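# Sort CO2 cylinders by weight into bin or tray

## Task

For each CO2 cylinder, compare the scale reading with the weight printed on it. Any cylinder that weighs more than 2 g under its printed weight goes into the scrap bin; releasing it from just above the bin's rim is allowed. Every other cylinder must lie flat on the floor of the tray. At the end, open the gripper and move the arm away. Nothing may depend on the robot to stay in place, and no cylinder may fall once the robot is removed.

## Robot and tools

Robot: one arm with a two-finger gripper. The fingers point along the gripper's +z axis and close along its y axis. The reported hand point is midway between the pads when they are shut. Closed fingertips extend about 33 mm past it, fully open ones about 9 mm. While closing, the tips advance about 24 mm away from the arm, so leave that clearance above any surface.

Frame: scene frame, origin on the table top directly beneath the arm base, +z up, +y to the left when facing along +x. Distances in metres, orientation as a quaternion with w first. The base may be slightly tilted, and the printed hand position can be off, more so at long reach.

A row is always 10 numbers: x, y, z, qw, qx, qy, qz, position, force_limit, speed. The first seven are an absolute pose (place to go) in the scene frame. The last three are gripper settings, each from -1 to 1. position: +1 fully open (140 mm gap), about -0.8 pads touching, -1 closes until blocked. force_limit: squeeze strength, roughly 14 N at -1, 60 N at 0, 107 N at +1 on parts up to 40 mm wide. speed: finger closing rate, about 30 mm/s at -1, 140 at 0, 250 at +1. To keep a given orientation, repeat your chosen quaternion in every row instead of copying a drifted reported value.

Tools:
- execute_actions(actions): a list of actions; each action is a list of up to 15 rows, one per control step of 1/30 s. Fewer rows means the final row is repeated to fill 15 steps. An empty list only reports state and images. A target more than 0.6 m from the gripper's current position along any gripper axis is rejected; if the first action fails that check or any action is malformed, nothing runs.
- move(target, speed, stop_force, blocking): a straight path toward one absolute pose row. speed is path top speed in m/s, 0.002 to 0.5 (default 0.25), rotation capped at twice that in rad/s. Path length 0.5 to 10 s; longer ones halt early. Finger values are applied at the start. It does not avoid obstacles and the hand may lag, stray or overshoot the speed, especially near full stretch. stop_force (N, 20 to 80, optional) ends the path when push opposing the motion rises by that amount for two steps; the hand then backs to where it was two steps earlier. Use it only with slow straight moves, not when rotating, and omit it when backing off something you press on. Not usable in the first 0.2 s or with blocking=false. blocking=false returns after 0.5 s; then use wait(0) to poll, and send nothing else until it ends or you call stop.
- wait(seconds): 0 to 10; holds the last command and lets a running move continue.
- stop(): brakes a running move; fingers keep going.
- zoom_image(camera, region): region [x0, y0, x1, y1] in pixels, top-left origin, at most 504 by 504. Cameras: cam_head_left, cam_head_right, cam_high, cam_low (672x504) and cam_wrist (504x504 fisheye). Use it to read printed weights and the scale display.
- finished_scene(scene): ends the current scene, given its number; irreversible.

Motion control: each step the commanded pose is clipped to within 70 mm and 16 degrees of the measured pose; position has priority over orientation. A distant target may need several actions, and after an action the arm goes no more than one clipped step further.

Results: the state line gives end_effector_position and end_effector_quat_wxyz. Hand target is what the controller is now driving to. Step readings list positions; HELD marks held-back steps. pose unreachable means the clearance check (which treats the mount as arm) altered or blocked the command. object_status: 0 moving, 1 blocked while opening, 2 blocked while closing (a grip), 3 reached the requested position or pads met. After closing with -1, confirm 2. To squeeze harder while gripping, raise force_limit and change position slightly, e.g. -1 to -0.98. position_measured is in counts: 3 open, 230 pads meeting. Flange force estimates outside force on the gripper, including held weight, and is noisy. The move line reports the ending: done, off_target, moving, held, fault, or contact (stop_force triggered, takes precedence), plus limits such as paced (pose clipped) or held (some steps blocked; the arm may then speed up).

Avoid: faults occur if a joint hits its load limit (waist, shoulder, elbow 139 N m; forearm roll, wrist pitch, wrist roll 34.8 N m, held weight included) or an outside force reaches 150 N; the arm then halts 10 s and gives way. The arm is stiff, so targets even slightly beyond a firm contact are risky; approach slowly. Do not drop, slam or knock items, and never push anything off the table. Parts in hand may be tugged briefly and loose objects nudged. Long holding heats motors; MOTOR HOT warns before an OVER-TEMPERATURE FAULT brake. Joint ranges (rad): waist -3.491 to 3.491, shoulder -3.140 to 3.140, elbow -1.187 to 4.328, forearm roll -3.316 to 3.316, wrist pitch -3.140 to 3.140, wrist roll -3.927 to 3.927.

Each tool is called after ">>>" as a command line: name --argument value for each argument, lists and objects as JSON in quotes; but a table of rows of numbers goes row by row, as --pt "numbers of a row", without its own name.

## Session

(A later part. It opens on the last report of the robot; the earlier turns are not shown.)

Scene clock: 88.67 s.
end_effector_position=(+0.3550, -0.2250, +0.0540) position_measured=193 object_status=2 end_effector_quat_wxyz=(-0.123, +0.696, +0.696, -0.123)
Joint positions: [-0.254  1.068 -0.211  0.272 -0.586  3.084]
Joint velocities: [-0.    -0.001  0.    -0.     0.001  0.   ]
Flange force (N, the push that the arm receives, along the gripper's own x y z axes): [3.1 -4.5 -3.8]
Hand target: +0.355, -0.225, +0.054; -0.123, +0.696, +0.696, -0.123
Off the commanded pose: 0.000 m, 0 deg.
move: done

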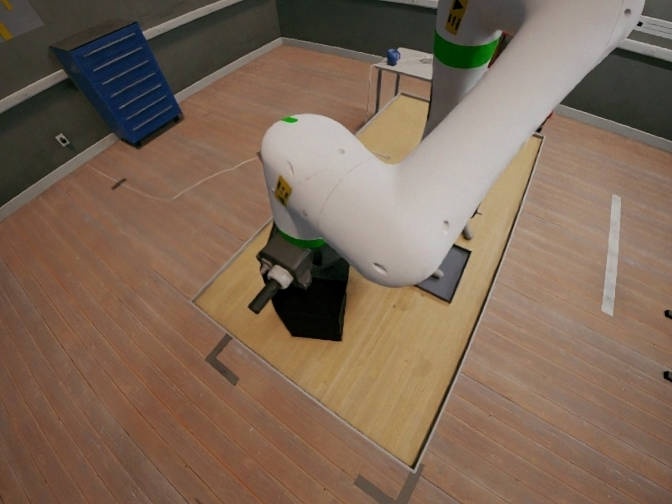

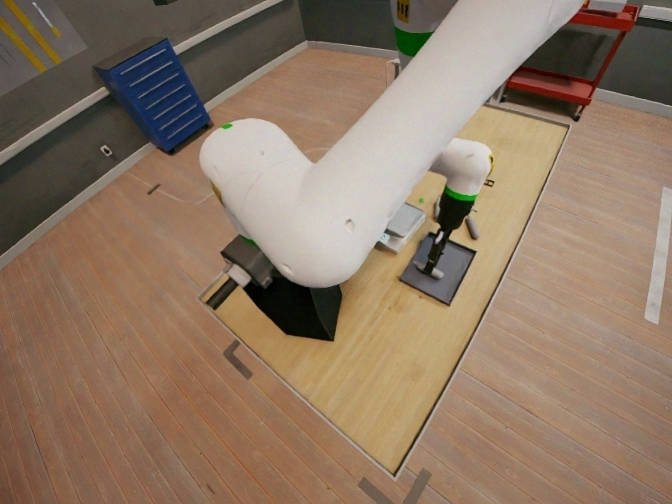

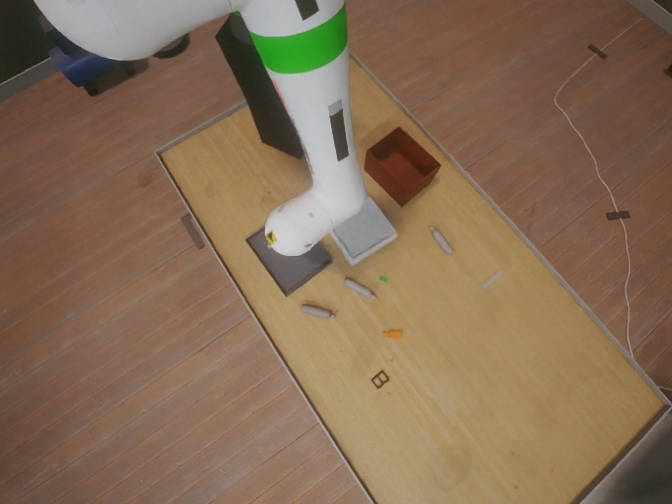

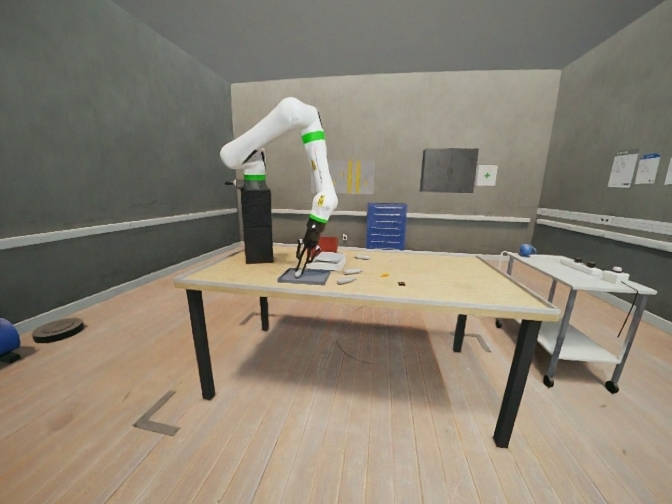

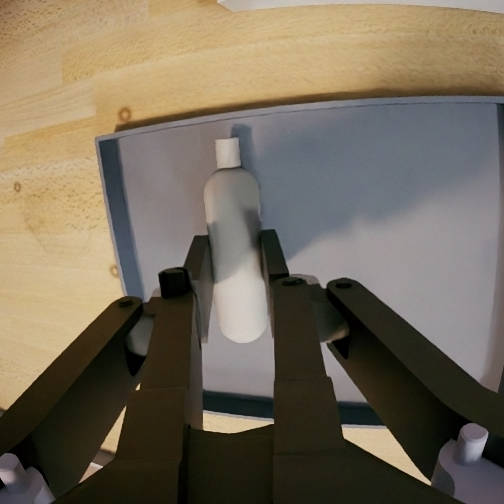

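Neck is near the wall; shift -y and lower a little more.

>>> move --target '[0.355,-0.238,0.048,-0.123,0.696,0.696,-0.123,-1,-0.3,0]' --speed 0.01 --stop_force 20

>>> move --target '[0.355,-0.238,0.049,-0.123,0.696,0.696,-0.123,-0.35,-0.3,-0.5]'

>>> move --target '[0.38,-0.238,0.14,-0.123,0.696,0.696,-0.123,-0.3,-0.3,0]'

>>> move --target '[0.62,-0.148,0.09,0,0.972,0.233,0,-0.1,-0.3,0]' --speed 0.3

Scene clock: 95.90 s.
end_effector_position=(+0.3550, -0.2314, +0.0512) position_measured=193 object_status=2 end_effector_quat_wxyz=(-0.123, +0.696, +0.696, -0.123)
Joint positions: [-0.266  1.076 -0.201  0.278 -0.588  3.091]
Joint velocities: [ 0.004 -0.001 -0.003 -0.    -0.    -0.002]
Flange force (N, the push that the arm receives, along the gripper's own x y z axes): [-1.1 -17.2 -27.8]
Hand target: +0.355, -0.231, +0.051; -0.123, +0.696, +0.696, -0.123
Off the commanded pose: 0.007 m, 0 deg.
move: contact

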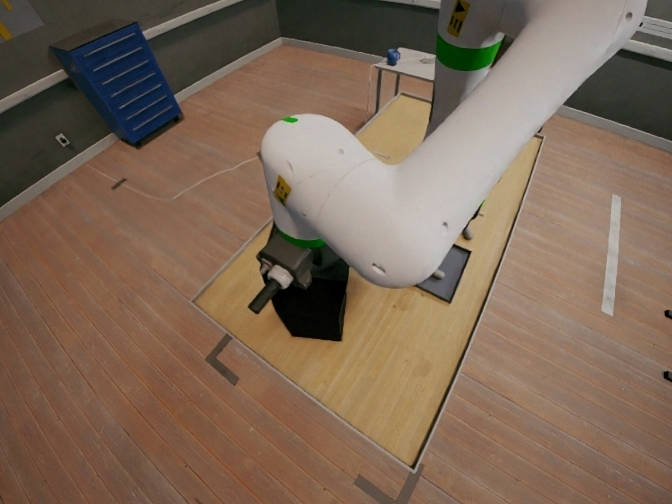

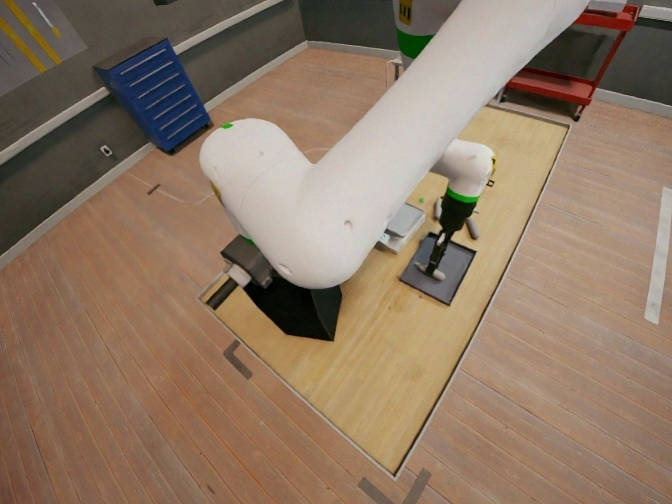

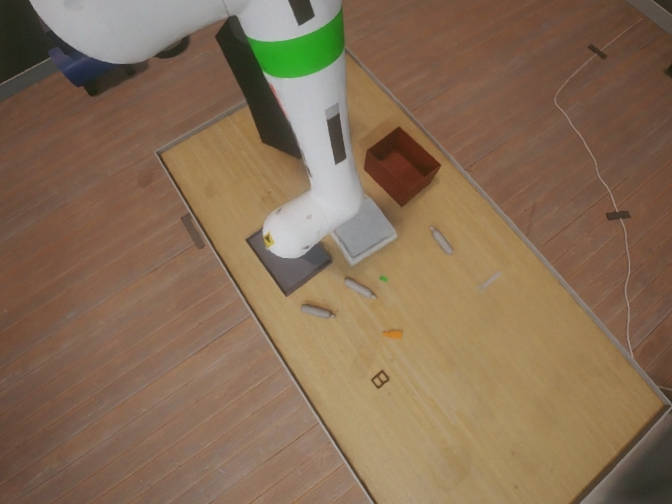

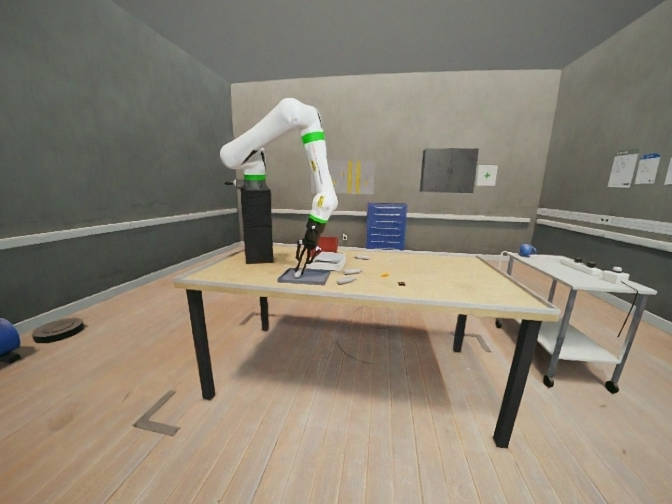

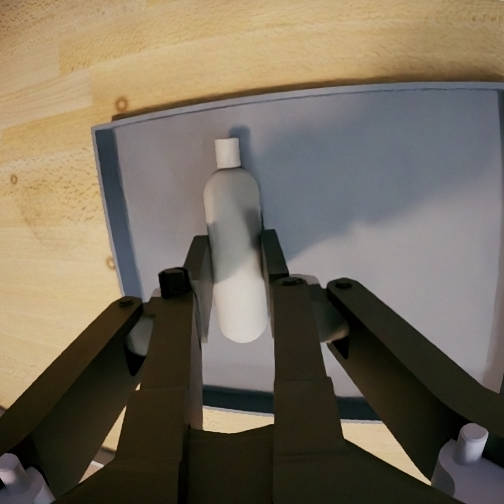

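Scene clock: 96.60 s.
end_effector_position=(+0.3550, -0.2380, +0.0490) position_measured=173 object_status=3 end_effector_quat_wxyz=(-0.123, +0.696, +0.696, -0.123)
Joint positions: [-0.279  1.083 -0.192  0.283 -0.59   3.1  ]
Joint velocities: [-0.     0.001  0.     0.001  0.001  0.001]
Flange force (N, the push that the arm receives, along the gripper's own x y z axes): [3.5 -8.0 -5.3]
Hand target: +0.355, -0.238, +0.049; -0.123, +0.696, +0.696, -0.123
Off the commanded pose: 0.000 m, 0 deg.
move: done

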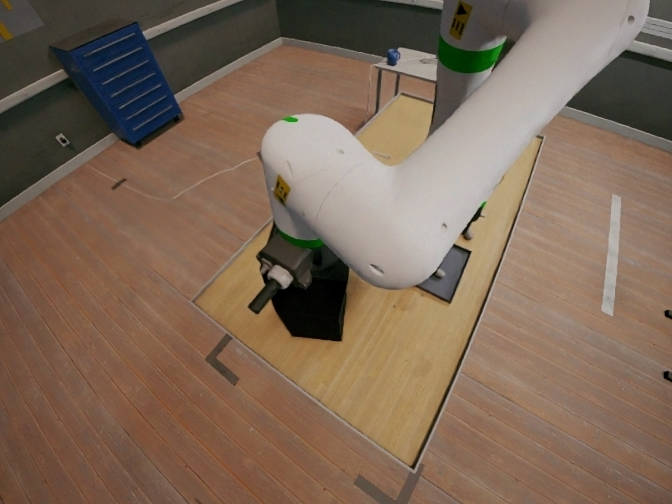

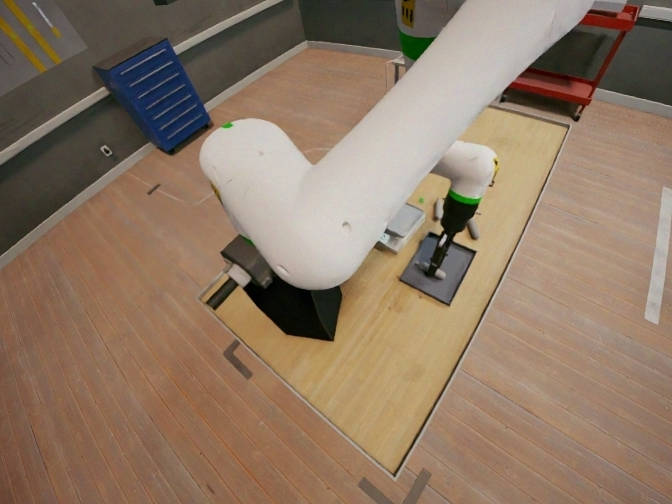

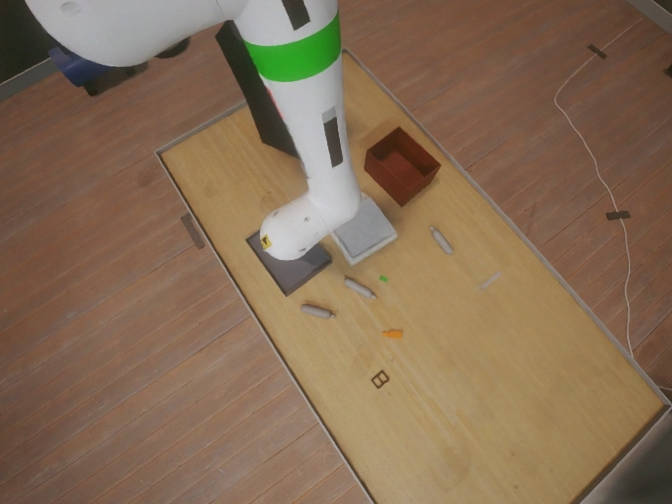

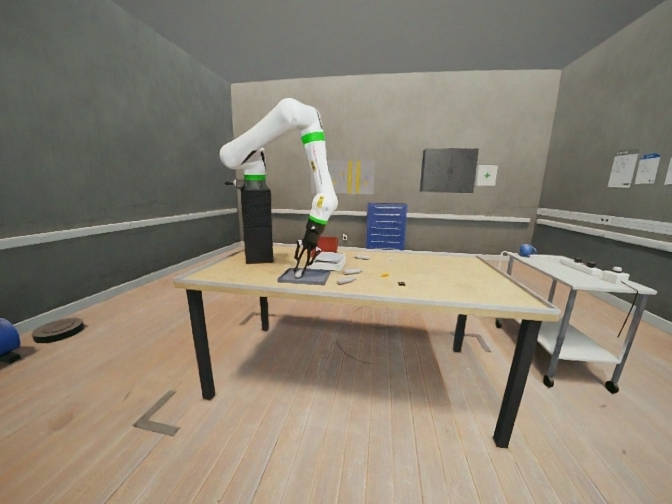

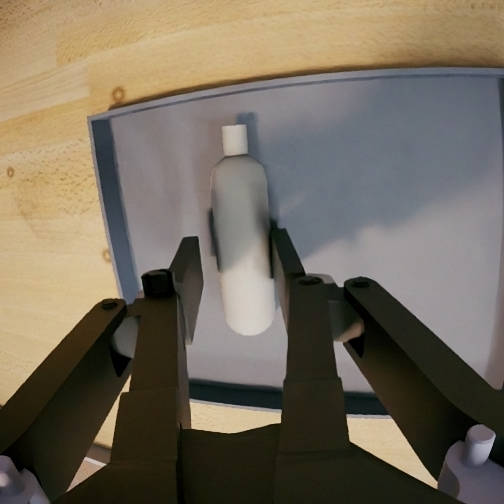

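Scene clock: 97.43 s.
end_effector_position=(+0.3801, -0.2380, +0.1398) position_measured=167 object_status=3 end_effector_quat_wxyz=(-0.123, +0.696, +0.696, -0.123)
Joint positions: [-0.251  0.898 -0.211  0.218 -0.753  3.149]
Joint velocities: [ 0.    -0.001 -0.    -0.001 -0.001 -0.001]
Flange force (N, the push that the arm receives, along the gripper's own x y z axes): [1.8 -5.3 -1.8]
Hand target: +0.380, -0.238, +0.140; -0.123, +0.696, +0.696, -0.123
Off the commanded pose: 0.000 m, 0 deg.
move: done

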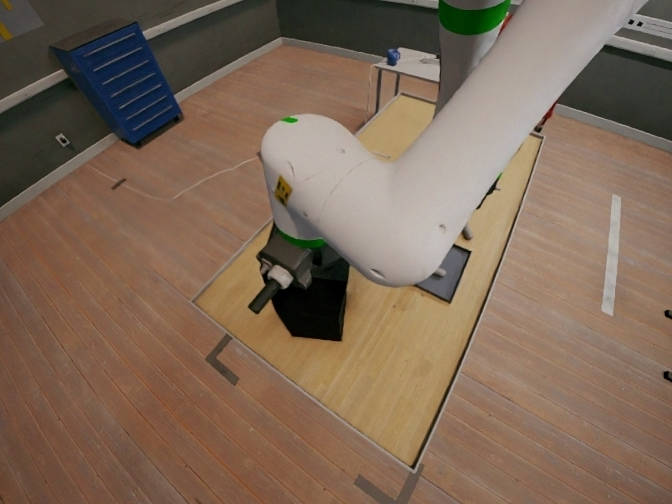

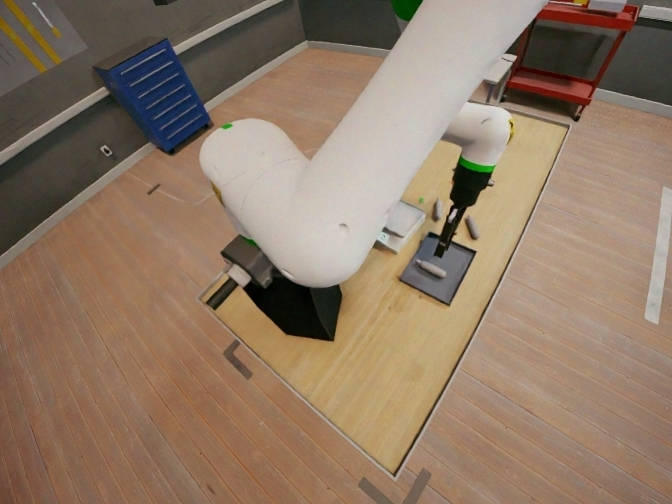

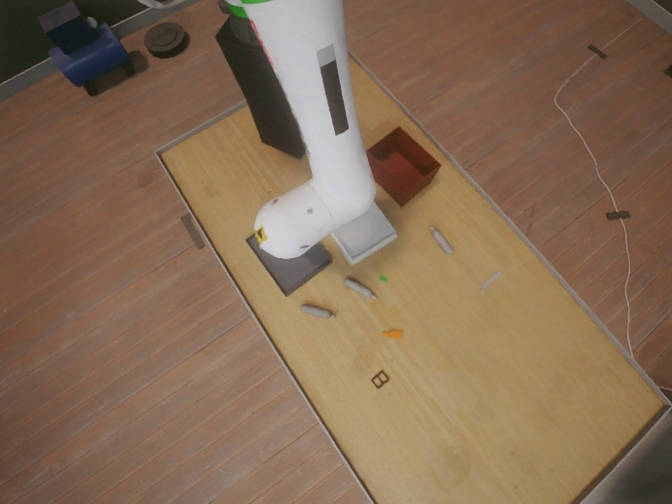

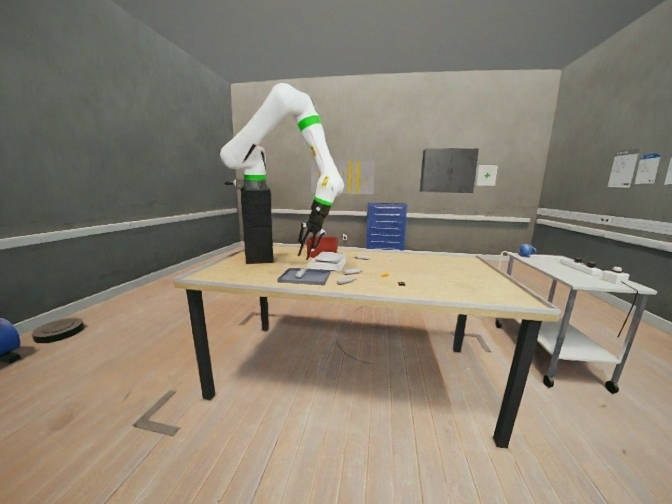

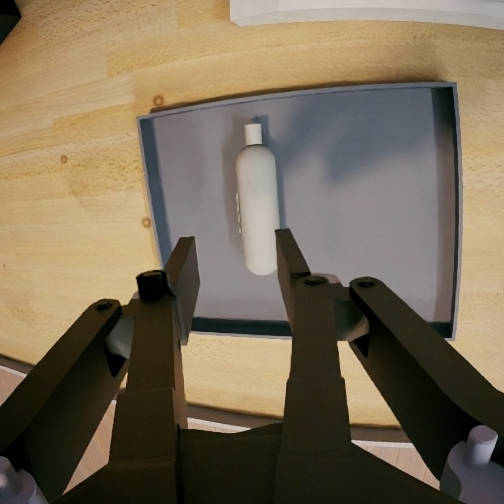

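Scene clock: 99.83 s.
end_effector_position=(+0.6198, -0.1482, +0.0893) position_measured=141 object_status=3 end_effector_quat_wxyz=(+0.001, +0.972, +0.233, -0.000)
Joint positions: [-0.076  1.079  0.108  0.179 -0.555  1.921]
Joint velocities: [ 0.002  0.001 -0.004  0.007  0.003 -0.01 ]
Flange force (N, the push that the arm receives, along the gripper's own x y z axes): [-2.6 -1.9 -1.4]
Hand target: +0.620, -0.148, +0.089; +0.001, +0.972, +0.233, -0.000
Off the commanded pose: 0.001 m, 0 deg.
move: done

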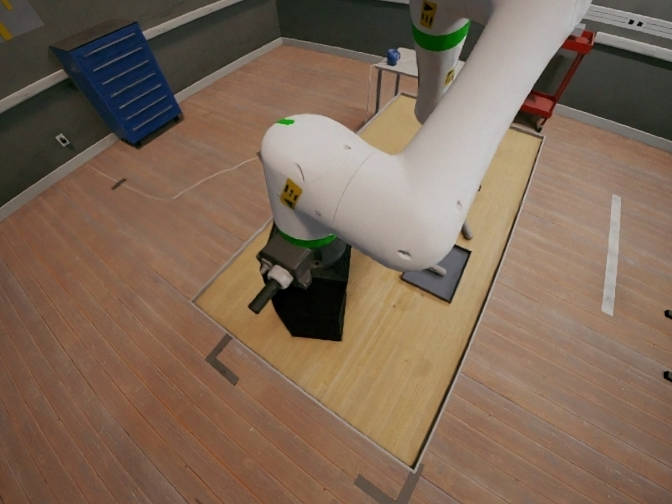

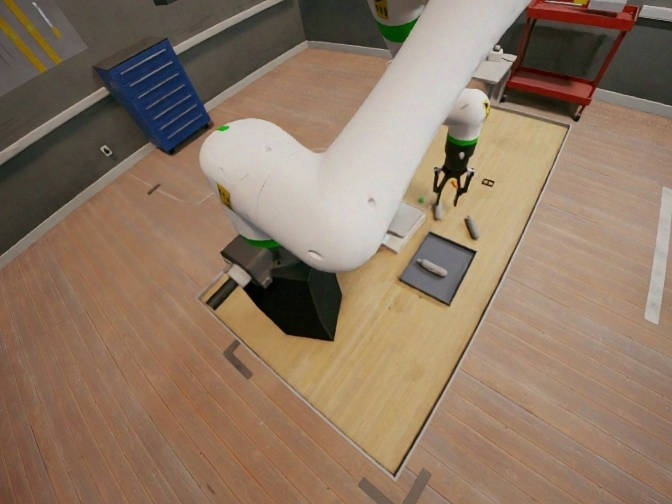

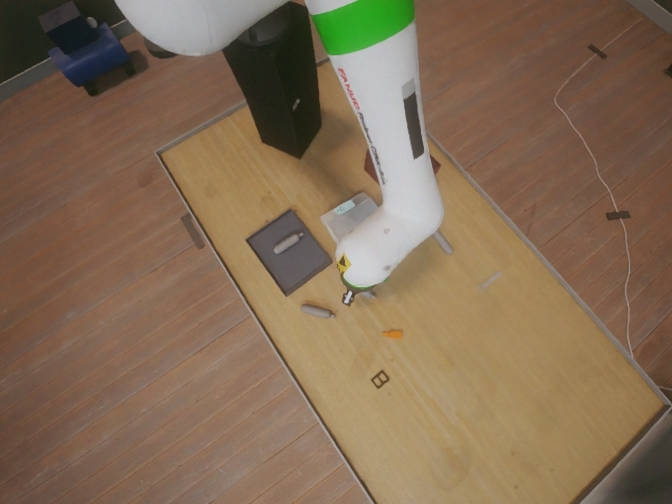

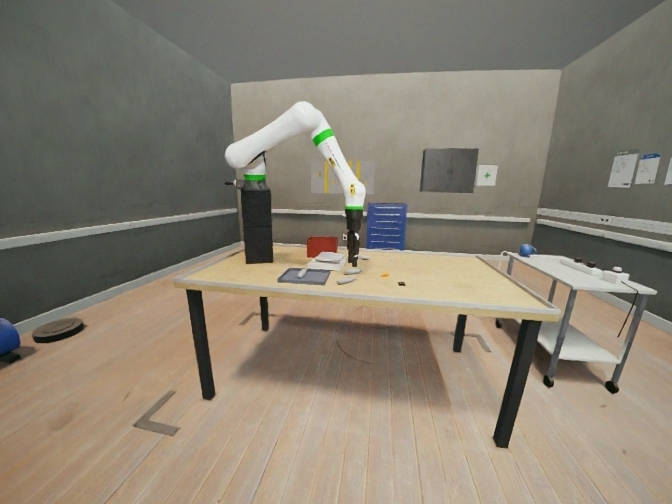

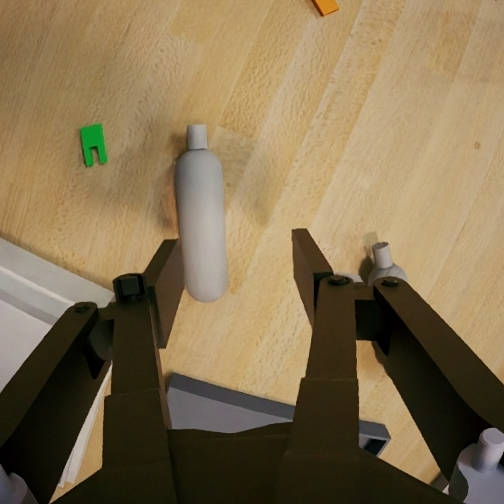

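>>> move --target '[0.624,-0.123,0.085,0,0.966,0.259,0,-0.1,-0.3,0]' --speed 0.1

>>> move --target '[0.624,-0.123,0.047,0,0.966,0.259,0,-0.1,-0.3,0]' --speed 0.06

>>> move --target '[0.624,-0.123,0.047,0,0.966,0.259,0,-1,-0.3,-0.3]'

>>> move --target '[0.65,0.03,0.3,0,1,0,0,-1,-0.3,0]' --speed 0.3

>>> move --target '[0.63,-0.13,0.6,0.985,0.17,0,0,-1,-0.3,0]' --speed 0.4

>>> zoom_image --camera "cam_high" --region '[300,140,450,290]'

Scene clock: 108.63 s.
end_effector_position=(+0.6239, -0.1231, +0.0850) position_measured=141 object_status=3 end_effector_quat_wxyz=(+0.000, +0.966, +0.259, -0.000)
Joint positions: [-0.037  1.09   0.109  0.183 -0.549  1.932]
Joint velocities: [ 0.001 -0.001  0.    -0.001  0.    -0.002]
Flange force (N, the push that the arm receives, along the gripper's own x y z axes): [-3.5 -3.5 -5.0]
Hand target: +0.624, -0.123, +0.085; +0.000, +0.966, +0.259, -0.000
Off the commanded pose: 0.000 m, 0 deg.
move: done

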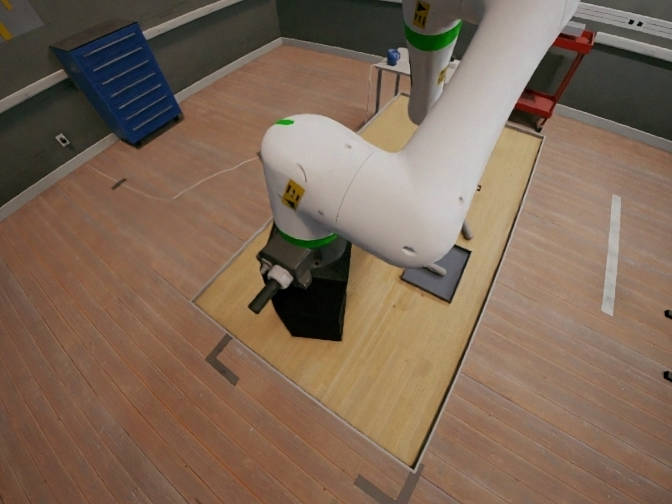

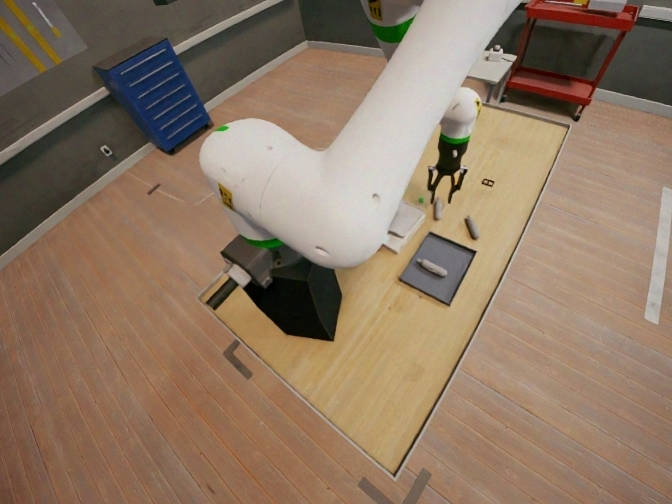

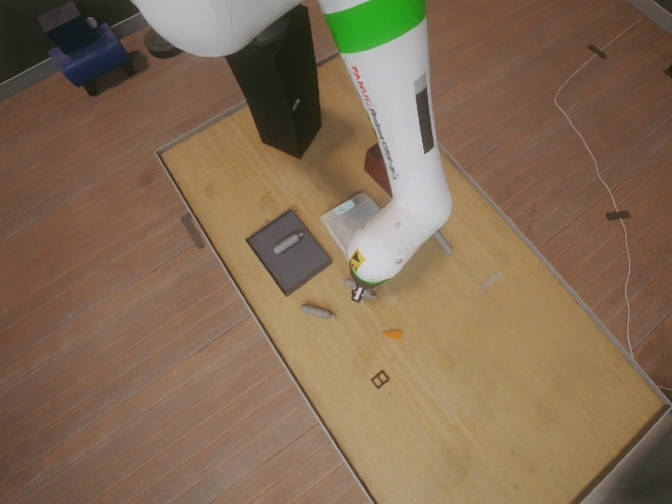

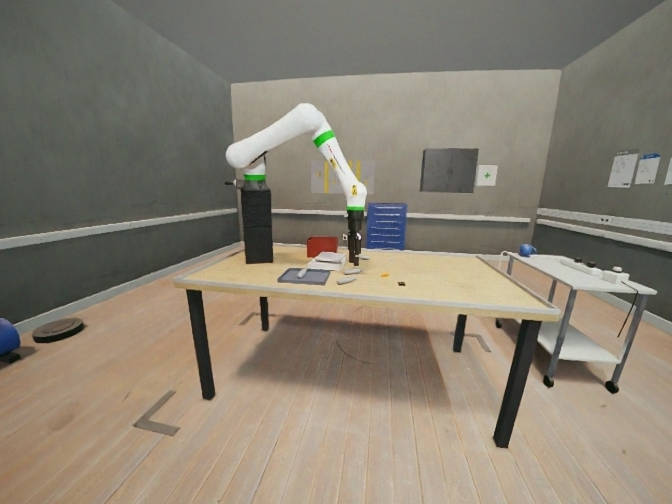

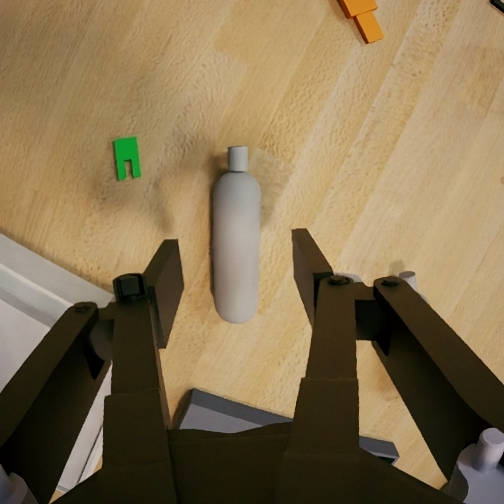

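Scene clock: 109.57 s.
end_effector_position=(+0.6239, -0.1230, +0.0471) position_measured=141 object_status=3 end_effector_quat_wxyz=(+0.000, +0.966, +0.259, +0.000)
Joint positions: [-0.043  1.17   0.153  0.193 -0.513  1.925]
Joint velocities: [-0.     0.003  0.001  0.001  0.     0.001]
Flange force (N, the push that the arm receives, along the gripper's own x y z axes): [-5.6 -6.4 -5.0]
Hand target: +0.624, -0.123, +0.047; +0.000, +0.966, +0.259, -0.000
Off the commanded pose: 0.000 m, 0 deg.
move: done

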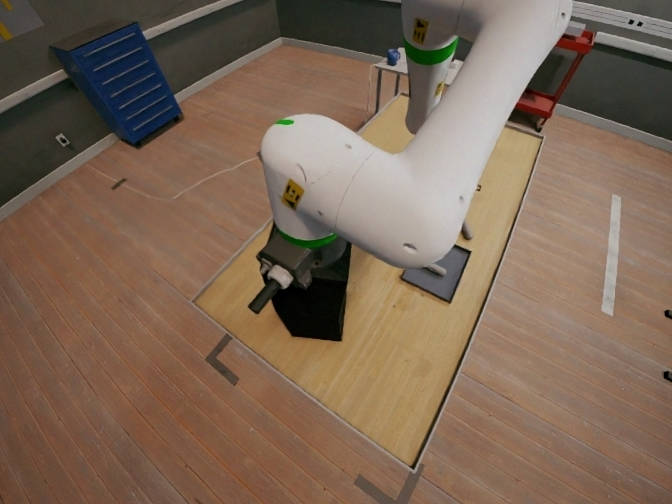

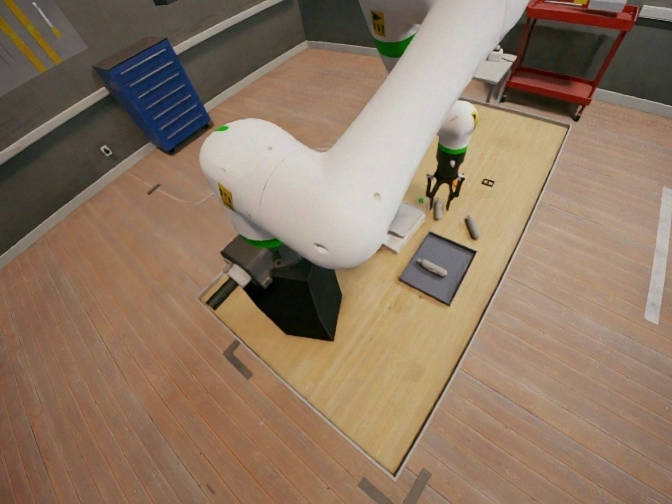

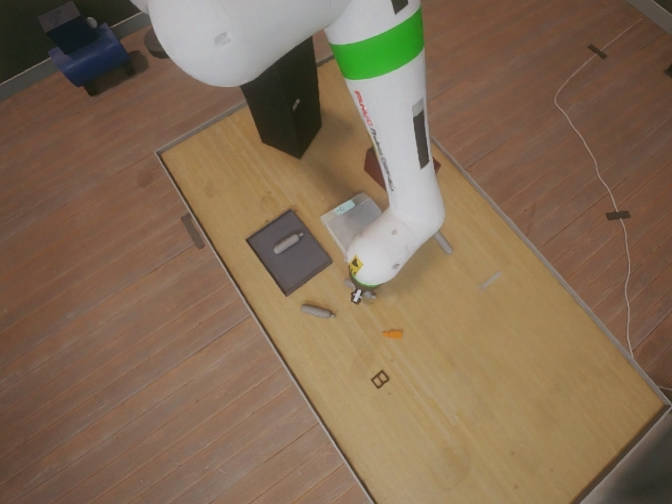

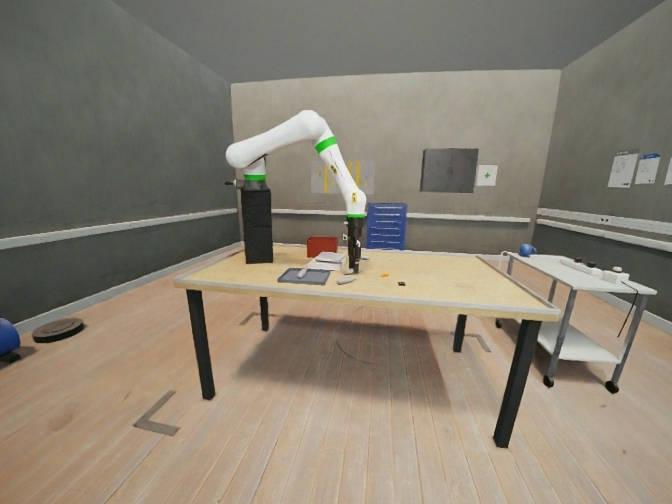

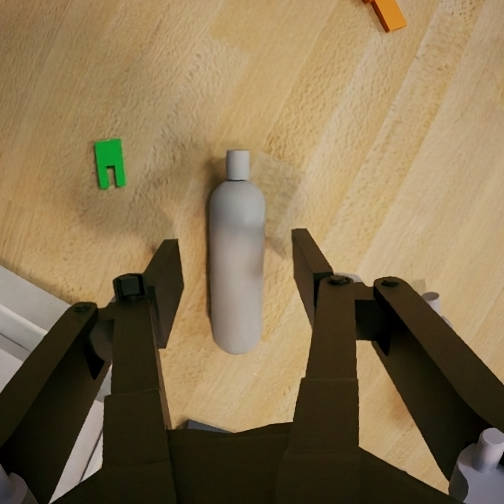

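Scene clock: 110.27 s.
end_effector_position=(+0.6241, -0.1230, +0.0470) position_measured=191 object_status=2 end_effector_quat_wxyz=(+0.000, +0.966, +0.259, +0.000)
Joint positions: [-0.043  1.17   0.153  0.193 -0.513  1.925]
Joint velocities: [ 0.    -0.001  0.     0.001 -0.    -0.   ]
Flange force (N, the push that the arm receives, along the gripper's own x y z axes): [-8.3 -9.0 -26.8]
Hand target: +0.624, -0.123, +0.047; +0.000, +0.966, +0.259, +0.000
Off the commanded pose: 0.000 m, 0 deg.
move: done

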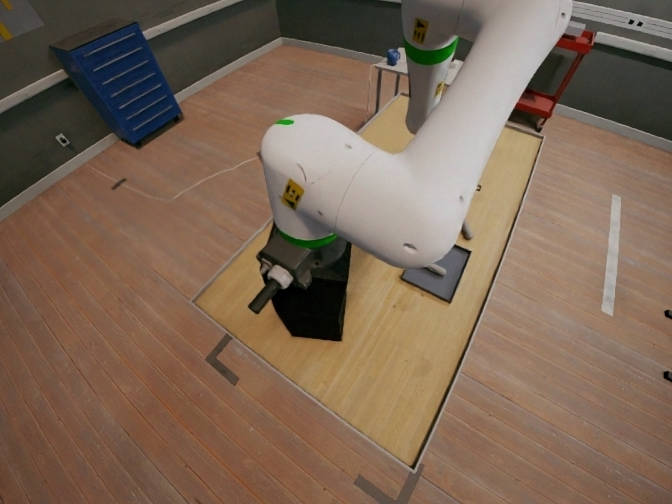

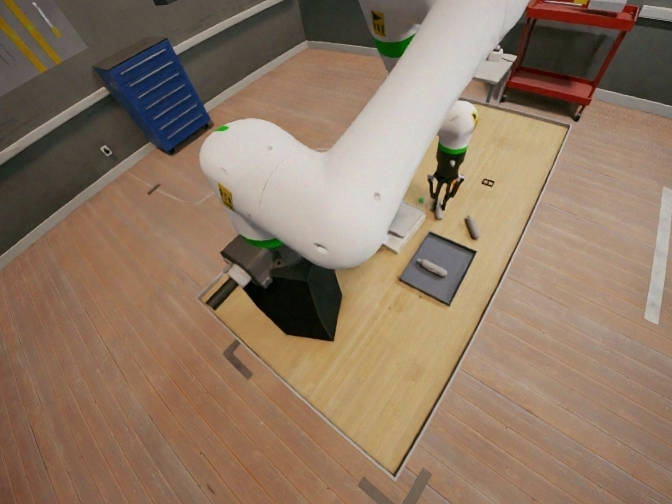

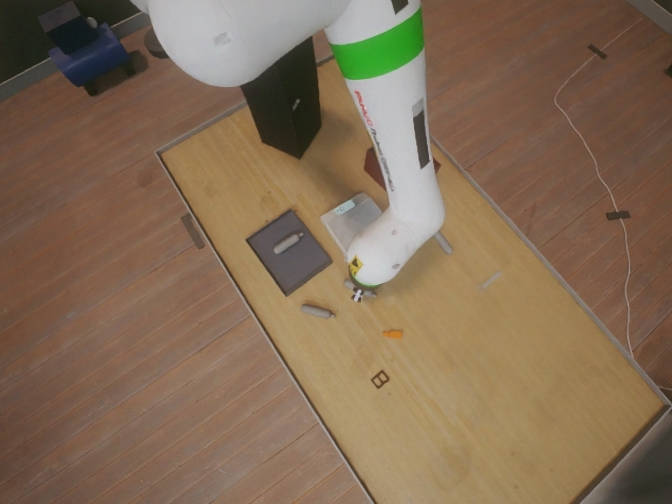

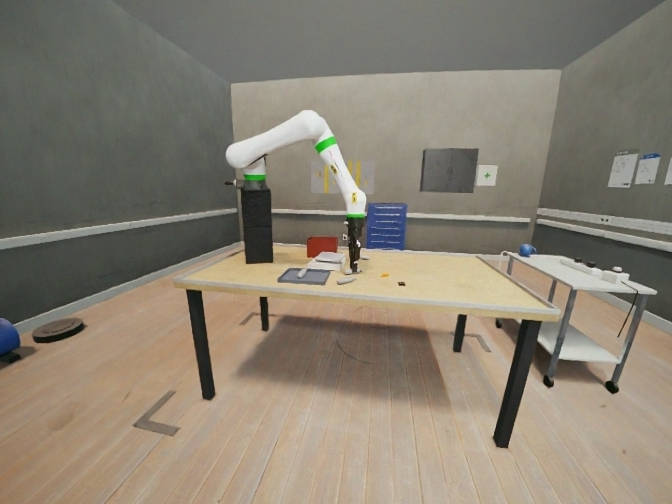

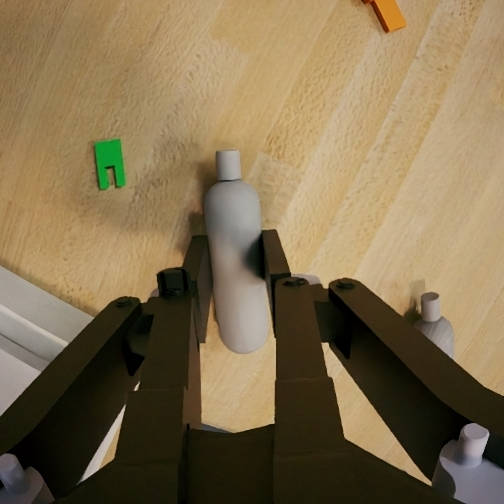

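Scene clock: 111.73 s.
end_effector_position=(+0.6504, +0.0297, +0.2997) position_measured=191 object_status=2 end_effector_quat_wxyz=(+0.000, +1.000, +0.000, -0.000)
Joint positions: [ 0.235  0.754  0.085  0.136 -0.885  1.205]
Joint velocities: [ 0.001 -0.002  0.001  0.001 -0.001 -0.002]
Flange force (N, the push that the arm receives, along the gripper's own x y z axes): [-8.9 -0.2 0.1]
Hand target: +0.650, +0.030, +0.300; +0.000, +1.000, +0.000, -0.000
Off the commanded pose: 0.001 m, 0 deg.
move: done

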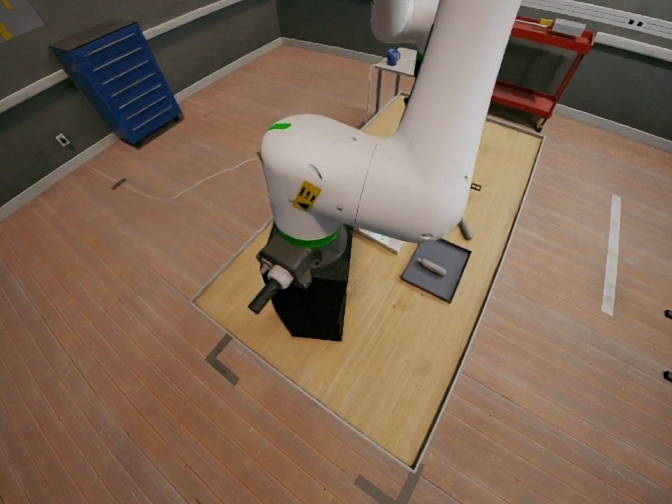

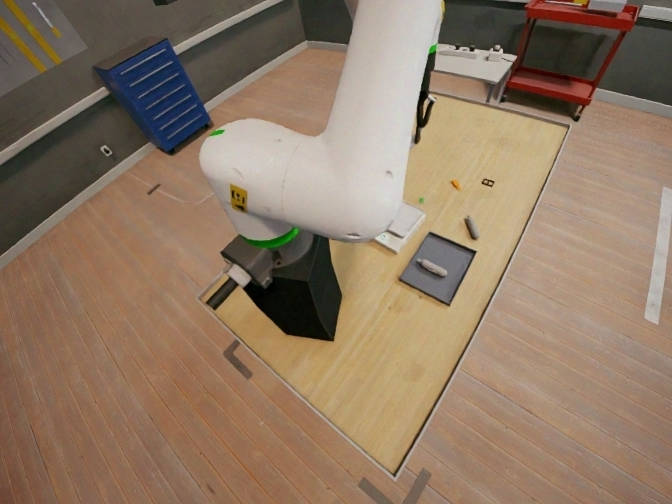

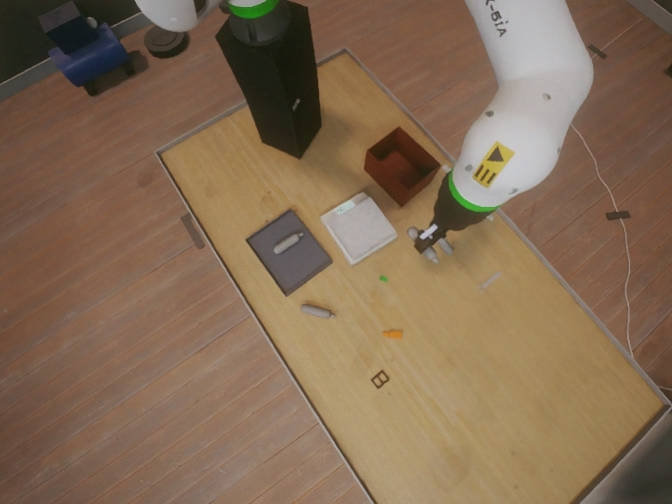

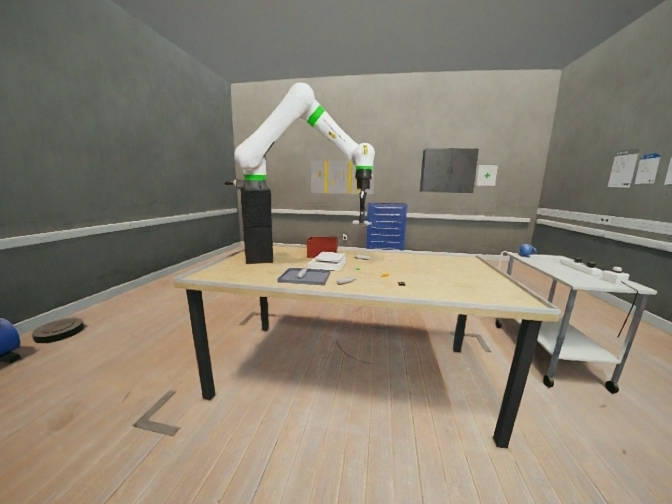

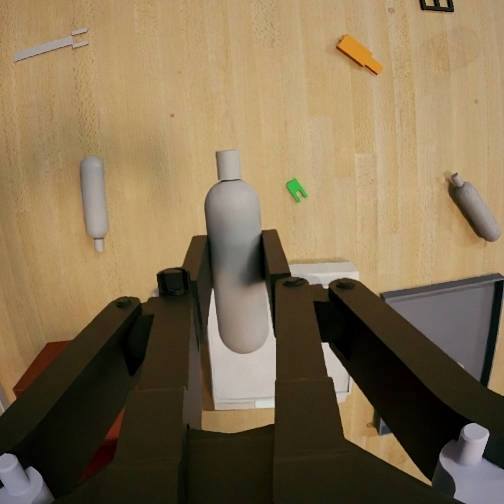

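Scene clock: 115.90 s.
end_effector_position=(+0.6316, -0.1298, +0.6003) position_measured=191 object_status=2 end_effector_quat_wxyz=(+0.985, +0.170, -0.001, -0.003)
Joint positions: [-0.252  1.488  0.282  2.514 -2.7    0.782]
Joint velocities: [-0.005  0.003  0.006  0.016  0.002  0.011]
Flange force (N, the push that the arm receives, along the gripper's own x y z axes): no reading
Hand target: +0.632, -0.130, +0.600; +0.985, +0.170, -0.001, -0.003
Off the commanded pose: 0.002 m, 0 deg.
move: done

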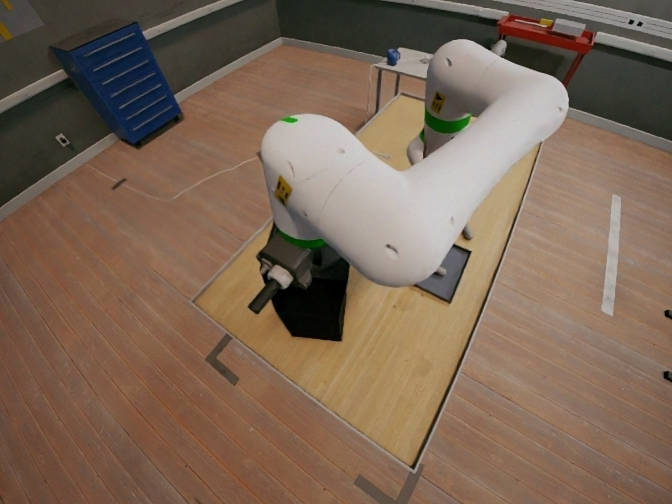

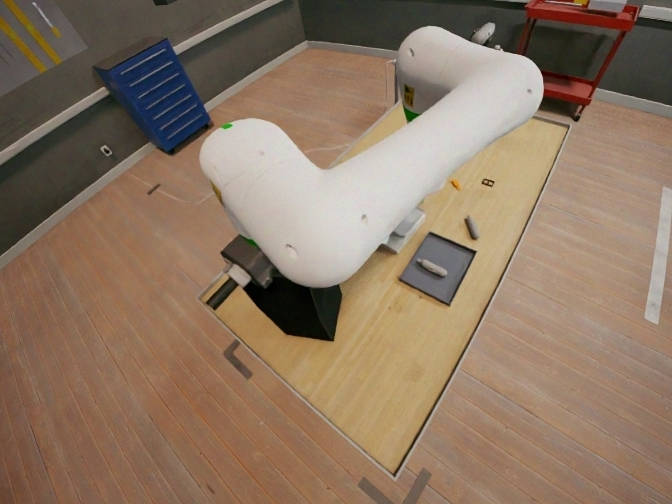

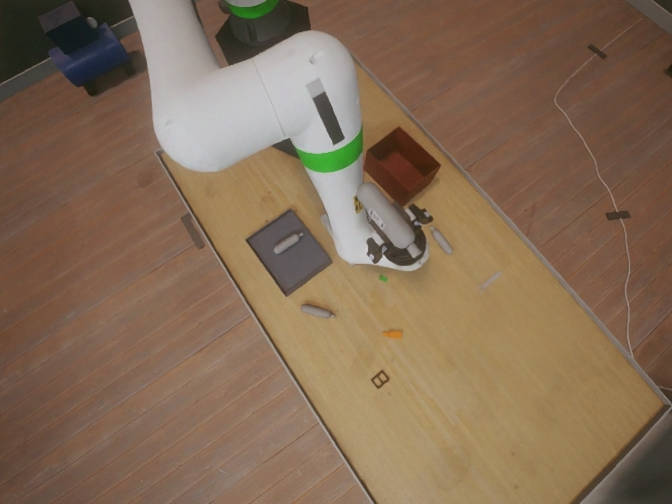

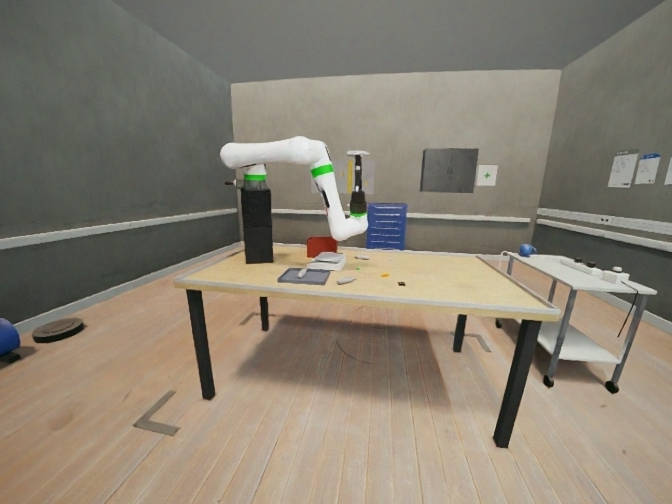

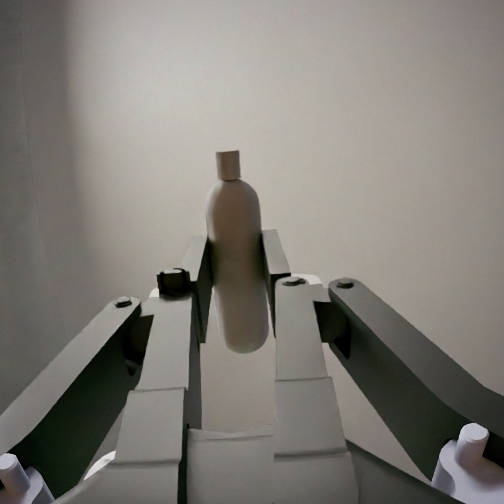

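Region (300, 140, 450, 290) of cam_high's 672x504 image, scaled by 3.360, with more detail than that image has.

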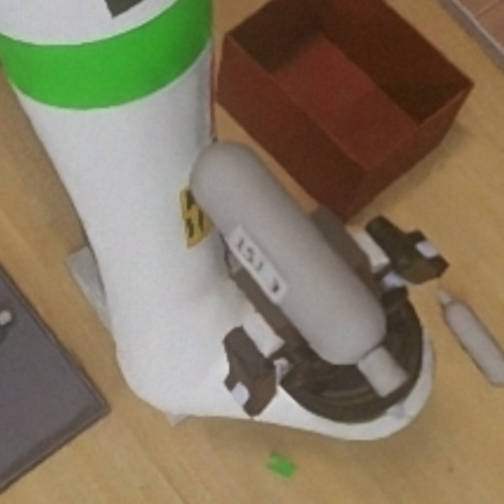

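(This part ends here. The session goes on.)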